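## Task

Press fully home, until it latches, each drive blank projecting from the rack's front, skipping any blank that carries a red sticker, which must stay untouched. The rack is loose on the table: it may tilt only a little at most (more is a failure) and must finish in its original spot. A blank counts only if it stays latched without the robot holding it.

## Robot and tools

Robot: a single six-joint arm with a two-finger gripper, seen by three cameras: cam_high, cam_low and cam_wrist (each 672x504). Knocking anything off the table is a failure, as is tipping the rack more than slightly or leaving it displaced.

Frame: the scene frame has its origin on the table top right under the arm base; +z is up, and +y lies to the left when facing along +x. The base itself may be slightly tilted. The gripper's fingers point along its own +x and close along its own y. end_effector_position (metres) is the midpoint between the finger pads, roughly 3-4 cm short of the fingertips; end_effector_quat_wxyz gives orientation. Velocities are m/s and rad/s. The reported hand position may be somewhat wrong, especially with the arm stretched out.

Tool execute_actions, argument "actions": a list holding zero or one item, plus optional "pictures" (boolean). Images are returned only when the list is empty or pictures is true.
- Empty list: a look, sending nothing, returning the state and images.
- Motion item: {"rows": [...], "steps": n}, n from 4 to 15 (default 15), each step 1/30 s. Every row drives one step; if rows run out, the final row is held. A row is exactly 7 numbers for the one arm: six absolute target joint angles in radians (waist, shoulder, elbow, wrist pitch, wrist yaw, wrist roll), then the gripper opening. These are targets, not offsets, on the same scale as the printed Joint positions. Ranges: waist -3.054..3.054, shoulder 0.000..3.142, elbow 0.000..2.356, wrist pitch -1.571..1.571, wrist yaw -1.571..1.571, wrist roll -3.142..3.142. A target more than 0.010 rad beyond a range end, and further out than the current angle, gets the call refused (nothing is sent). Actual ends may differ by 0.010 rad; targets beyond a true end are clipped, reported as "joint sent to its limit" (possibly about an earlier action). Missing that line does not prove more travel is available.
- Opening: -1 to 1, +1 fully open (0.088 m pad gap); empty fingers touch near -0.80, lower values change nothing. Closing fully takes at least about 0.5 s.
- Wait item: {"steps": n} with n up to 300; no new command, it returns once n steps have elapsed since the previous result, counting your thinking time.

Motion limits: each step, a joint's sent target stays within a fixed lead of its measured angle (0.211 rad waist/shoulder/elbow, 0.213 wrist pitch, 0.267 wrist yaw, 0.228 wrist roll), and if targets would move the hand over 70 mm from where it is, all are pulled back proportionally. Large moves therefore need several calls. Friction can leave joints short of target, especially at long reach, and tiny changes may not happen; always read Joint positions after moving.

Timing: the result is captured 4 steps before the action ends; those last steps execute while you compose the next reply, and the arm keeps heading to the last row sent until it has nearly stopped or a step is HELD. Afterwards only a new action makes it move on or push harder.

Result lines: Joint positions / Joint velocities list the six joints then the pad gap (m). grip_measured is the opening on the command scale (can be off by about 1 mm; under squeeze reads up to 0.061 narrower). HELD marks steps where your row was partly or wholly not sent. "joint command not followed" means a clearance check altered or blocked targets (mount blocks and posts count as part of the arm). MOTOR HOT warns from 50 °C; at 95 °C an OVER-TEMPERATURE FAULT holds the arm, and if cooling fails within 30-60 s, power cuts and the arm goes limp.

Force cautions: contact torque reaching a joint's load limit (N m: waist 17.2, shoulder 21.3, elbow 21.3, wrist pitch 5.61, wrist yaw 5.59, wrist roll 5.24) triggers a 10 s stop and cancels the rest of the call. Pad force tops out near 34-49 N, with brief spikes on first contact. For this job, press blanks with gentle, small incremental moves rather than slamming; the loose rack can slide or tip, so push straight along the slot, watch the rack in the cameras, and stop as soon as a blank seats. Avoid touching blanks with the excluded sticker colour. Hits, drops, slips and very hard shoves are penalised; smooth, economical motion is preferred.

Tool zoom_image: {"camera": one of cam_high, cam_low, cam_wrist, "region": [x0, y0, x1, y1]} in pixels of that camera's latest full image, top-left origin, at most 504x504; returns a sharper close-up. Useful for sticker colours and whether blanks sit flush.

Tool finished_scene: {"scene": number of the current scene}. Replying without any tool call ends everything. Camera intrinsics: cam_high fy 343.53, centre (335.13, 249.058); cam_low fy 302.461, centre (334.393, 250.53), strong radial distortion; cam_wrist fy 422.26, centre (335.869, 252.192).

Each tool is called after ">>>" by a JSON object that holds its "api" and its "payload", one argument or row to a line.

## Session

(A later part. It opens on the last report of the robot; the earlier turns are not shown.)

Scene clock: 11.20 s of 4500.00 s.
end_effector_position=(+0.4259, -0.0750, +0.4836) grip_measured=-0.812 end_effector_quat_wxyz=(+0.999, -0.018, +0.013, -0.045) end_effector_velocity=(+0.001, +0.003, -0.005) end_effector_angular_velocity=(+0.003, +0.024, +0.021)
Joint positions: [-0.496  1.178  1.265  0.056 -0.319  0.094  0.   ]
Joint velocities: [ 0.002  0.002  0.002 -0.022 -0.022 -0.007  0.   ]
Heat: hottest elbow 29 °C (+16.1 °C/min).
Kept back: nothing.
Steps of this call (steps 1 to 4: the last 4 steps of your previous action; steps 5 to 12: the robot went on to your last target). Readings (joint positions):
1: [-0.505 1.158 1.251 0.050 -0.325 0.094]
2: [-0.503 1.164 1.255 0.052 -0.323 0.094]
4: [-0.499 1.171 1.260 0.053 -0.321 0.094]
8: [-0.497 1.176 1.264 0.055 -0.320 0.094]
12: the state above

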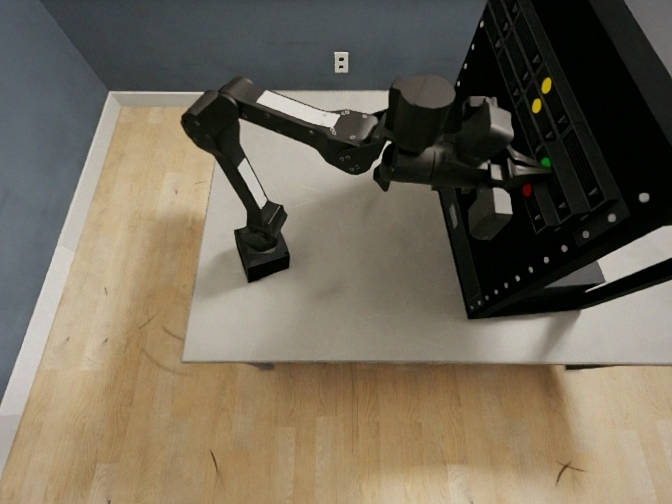

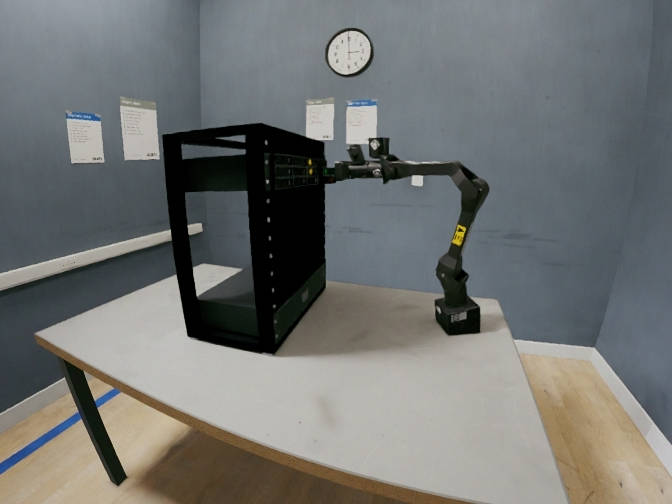

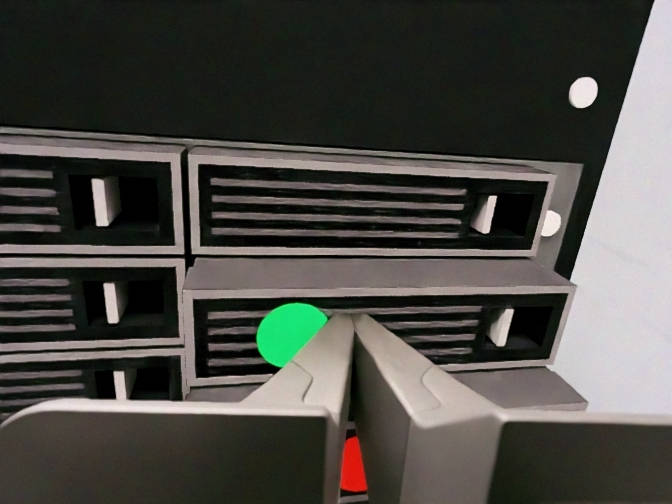

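>>> {"api": "execute_actions", "payload": {
  "actions": [
    {"rows":[[-0.485,1.205,1.298,0.065,-0.31,0.1,-1],[-0.48,1.215,1.306,0.065,-0.305,0.1,-1],[-0.475,1.225,1.314,0.07,-0.3,0.1,-1],[-0.47,1.235,1.322,0.07,-0.295,0.1,-1],[-0.465,1.245,1.33,0.075,-0.29,0.1,-1],[-0.46,1.255,1.338,0.075,-0.285,0.1,-1],[-0.455,1.265,1.346,0.08,-0.28,0.1,-1],[-0.45,1.275,1.354,0.08,-0.28,0.1,-1]]}
  ]
}}

>>> {"api": "execute_actions", "payload": {
  "actions": [
    {"steps":15}
  ],
  "pictures": true
}}

Scene clock: 11.73 s of 4500.00 s.
end_effector_position=(+0.4451, -0.0739, +0.4850) grip_measured=-0.812 end_effector_quat_wxyz=(+0.999, -0.016, +0.011, -0.042) end_effector_velocity=(+0.028, -0.002, -0.004) end_effector_angular_velocity=(+0.006, +0.019, -0.003)
Joint positions: [-0.464  1.244  1.321  0.07  -0.291  0.094  0.   ]
Joint velocities: [ 0.037  0.1    0.085 -0.007  0.037 -0.007  0.   ]
Heat: hottest elbow 29 °C (+15.3 °C/min).
Steps of this call (steps 1 to 5: the robot went on to your last target; steps 6 to 16: the first 11 steps of this action). Readings (joint positions):
6: [-0.495 1.180 1.267 0.056 -0.318 0.094]
7: [-0.494 1.183 1.269 0.056 -0.318 0.094]
9: [-0.488 1.195 1.279 0.058 -0.313 0.094]
13: [-0.471 1.227 1.306 0.065 -0.299 0.094]
16: the state above

Scene clock: 12.23 s of 4500.00 s.
end_effector_position=(+0.4463, -0.0742, +0.4850) grip_measured=-0.812 end_effector_quat_wxyz=(+0.999, -0.016, +0.011, -0.043) end_effector_velocity=(-0.002, +0.001, +0.003) end_effector_angular_velocity=(-0.012, -0.010, +0.007)
Joint positions: [-0.462  1.249  1.325  0.07  -0.288  0.094  0.   ]
Joint velocities: [-0.002 -0.007 -0.002  0.007 -0.007 -0.007  0.   ]
Heat: hottest elbow 29 °C (+14.7 °C/min).
Kept back: nothing.
Steps of this call (steps 1 to 4: the last 4 steps of your previous action; steps 5 to 15: the robot went on to your last target). Readings (joint positions):
1: [-0.463 1.247 1.324 0.070 -0.290 0.094]
2: [-0.463 1.247 1.324 0.070 -0.289 0.094]
4: [-0.463 1.248 1.325 0.070 -0.289 0.094]
8: [-0.462 1.248 1.325 0.070 -0.288 0.094]
15: the state above
The arm was judged still, so your last target was given up. Only a new action makes it travel on or press farther. Fingers that are still opening or closing keep moving.

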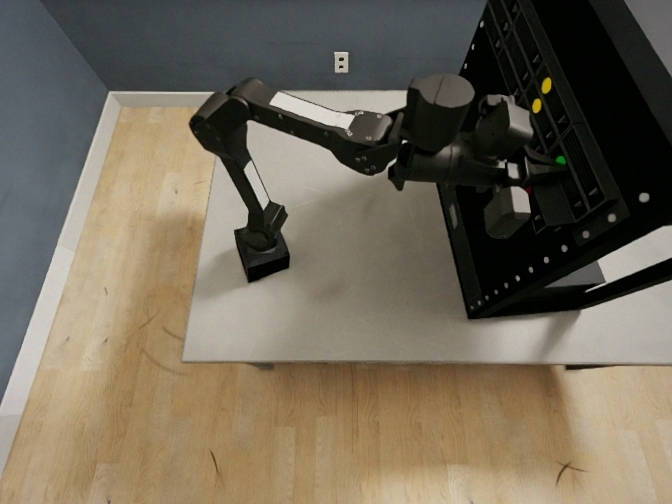

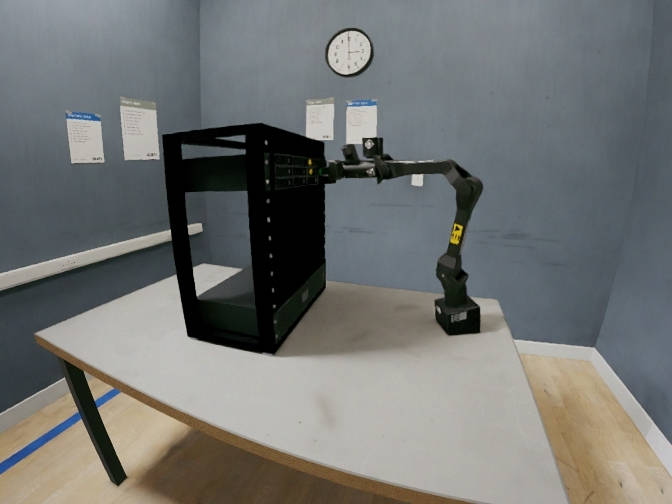

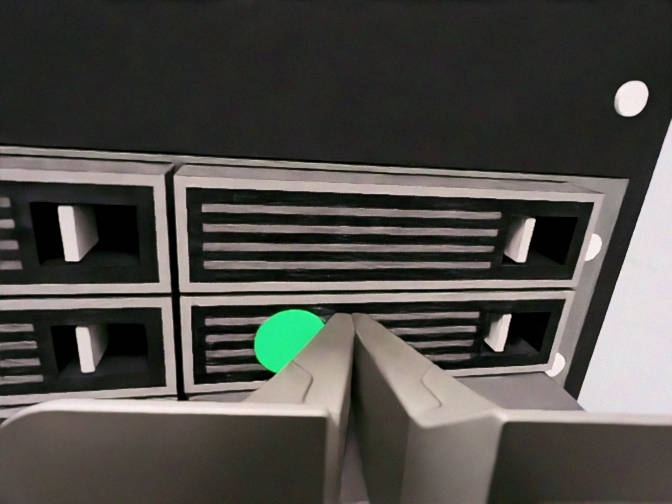

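>>> {"api": "execute_actions", "payload": {
  "actions": [
    {"rows":[[-0.45,1.288,1.365,0.08,-0.28,0.1,-1],[-0.45,1.288,1.365,0.08,-0.28,0.1,-1],[-0.45,1.288,1.365,0.08,-0.28,0.1,-1],[-0.45,1.288,1.365,0.08,-0.28,0.1,-1],[-0.45,1.288,1.365,0.08,-0.28,0.1,-1],[-0.45,1.288,1.365,0.08,-0.28,0.1,-1],[-0.46,1.2,1.3,0.07,-0.29,0.1,-1],[-0.46,1.15,1.27,0.05,-0.29,0.1,-1],[-0.46,1.1,1.24,0.03,-0.29,0.1,-1],[-0.46,1.05,1.21,0.01,-0.29,0.1,-1],[-0.46,1.0,1.18,0,-0.29,0.1,-1],[-0.46,0.9,1.13,-0.05,-0.29,0.1,-1]]}
  ]
}}

>>> {"api": "execute_actions", "payload": {
  "actions": [
    {"steps":20}
  ],
  "pictures": true
}}

Scene clock: 12.80 s of 4500.00 s.
end_effector_position=(+0.4245, -0.0653, +0.4868) grip_measured=-0.812 end_effector_quat_wxyz=(+0.999, -0.015, +0.012, -0.044) end_effector_velocity=(-0.282, +0.108, -0.002) end_effector_angular_velocity=(+0.005, +0.033, -0.014)
Joint positions: [-0.461  1.163  1.271  0.036 -0.286  0.094  0.   ]
Joint velocities: [-0.002 -1.116 -0.764 -0.388  0.007 -0.007  0.   ]
Heat: hottest elbow 29 °C (+14.1 °C/min).
Steps of this call (steps 1 to 6: nothing new was sent; steps 7 to 17: the first 11 steps of this action). Readings (joint positions):
7: [-0.462 1.250 1.327 0.069 -0.288 0.094]
8: [-0.462 1.252 1.329 0.067 -0.288 0.094]
10: [-0.462 1.252 1.329 0.066 -0.288 0.094]
14: [-0.462 1.237 1.324 0.066 -0.286 0.094]
17: the state above

Scene clock: 13.47 s of 4500.00 s.
end_effector_position=(+0.3584, -0.0375, +0.5005) grip_measured=-0.812 end_effector_quat_wxyz=(+0.999, -0.022, -0.009, -0.041) end_effector_velocity=(-0.002, -0.001, +0.003) end_effector_angular_velocity=(-0.012, -0.012, -0.008)
Joint positions: [-0.461  0.906  1.143 -0.05  -0.286  0.094  0.   ]
Joint velocities: [-0.002 -0.007 -0.002  0.007  0.007 -0.007  0.   ]
Heat: hottest elbow 29 °C (+13.4 °C/min).
Kept back: nothing.
Steps of this call (steps 1 to 4: the last 4 steps of your previous action; steps 5 to 20: the robot went on to your last target). Readings (joint positions):
1: [-0.461 1.121 1.242 0.019 -0.286 0.094]
2: [-0.461 1.075 1.216 -0.001 -0.286 0.094]
4: [-0.461 0.996 1.182 -0.020 -0.286 0.094]
8: [-0.461 0.915 1.167 -0.034 -0.286 0.094]
20: the state above

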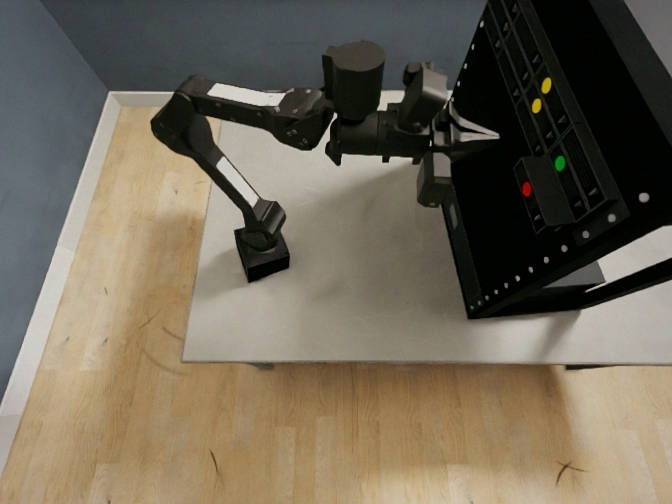

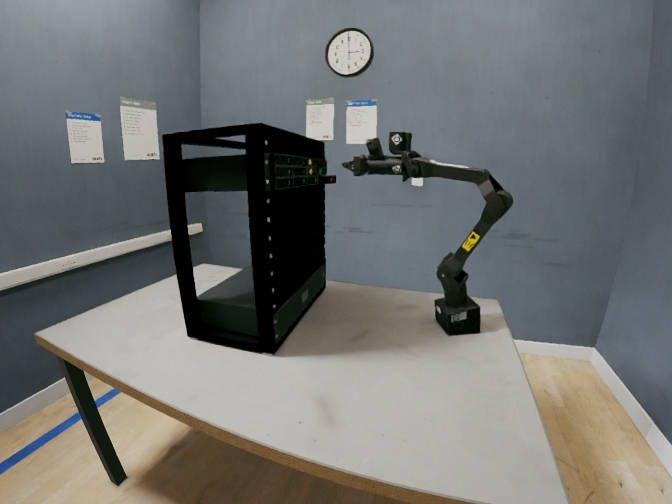

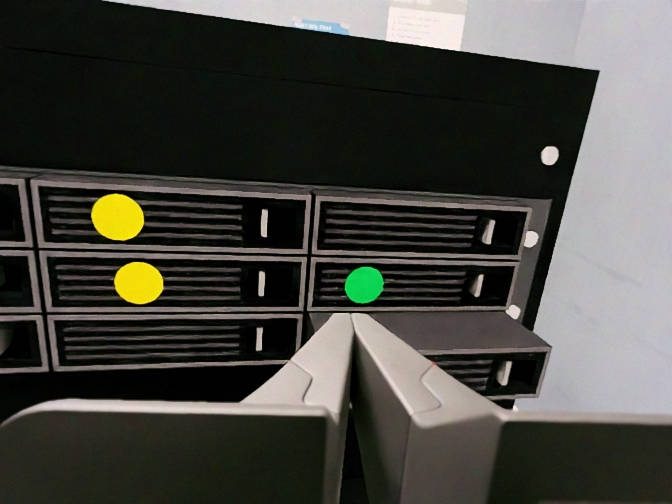

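>>> {"api": "finished_scene", "payload": {
  "scene": 2
}}

The scene is finished: the task was done.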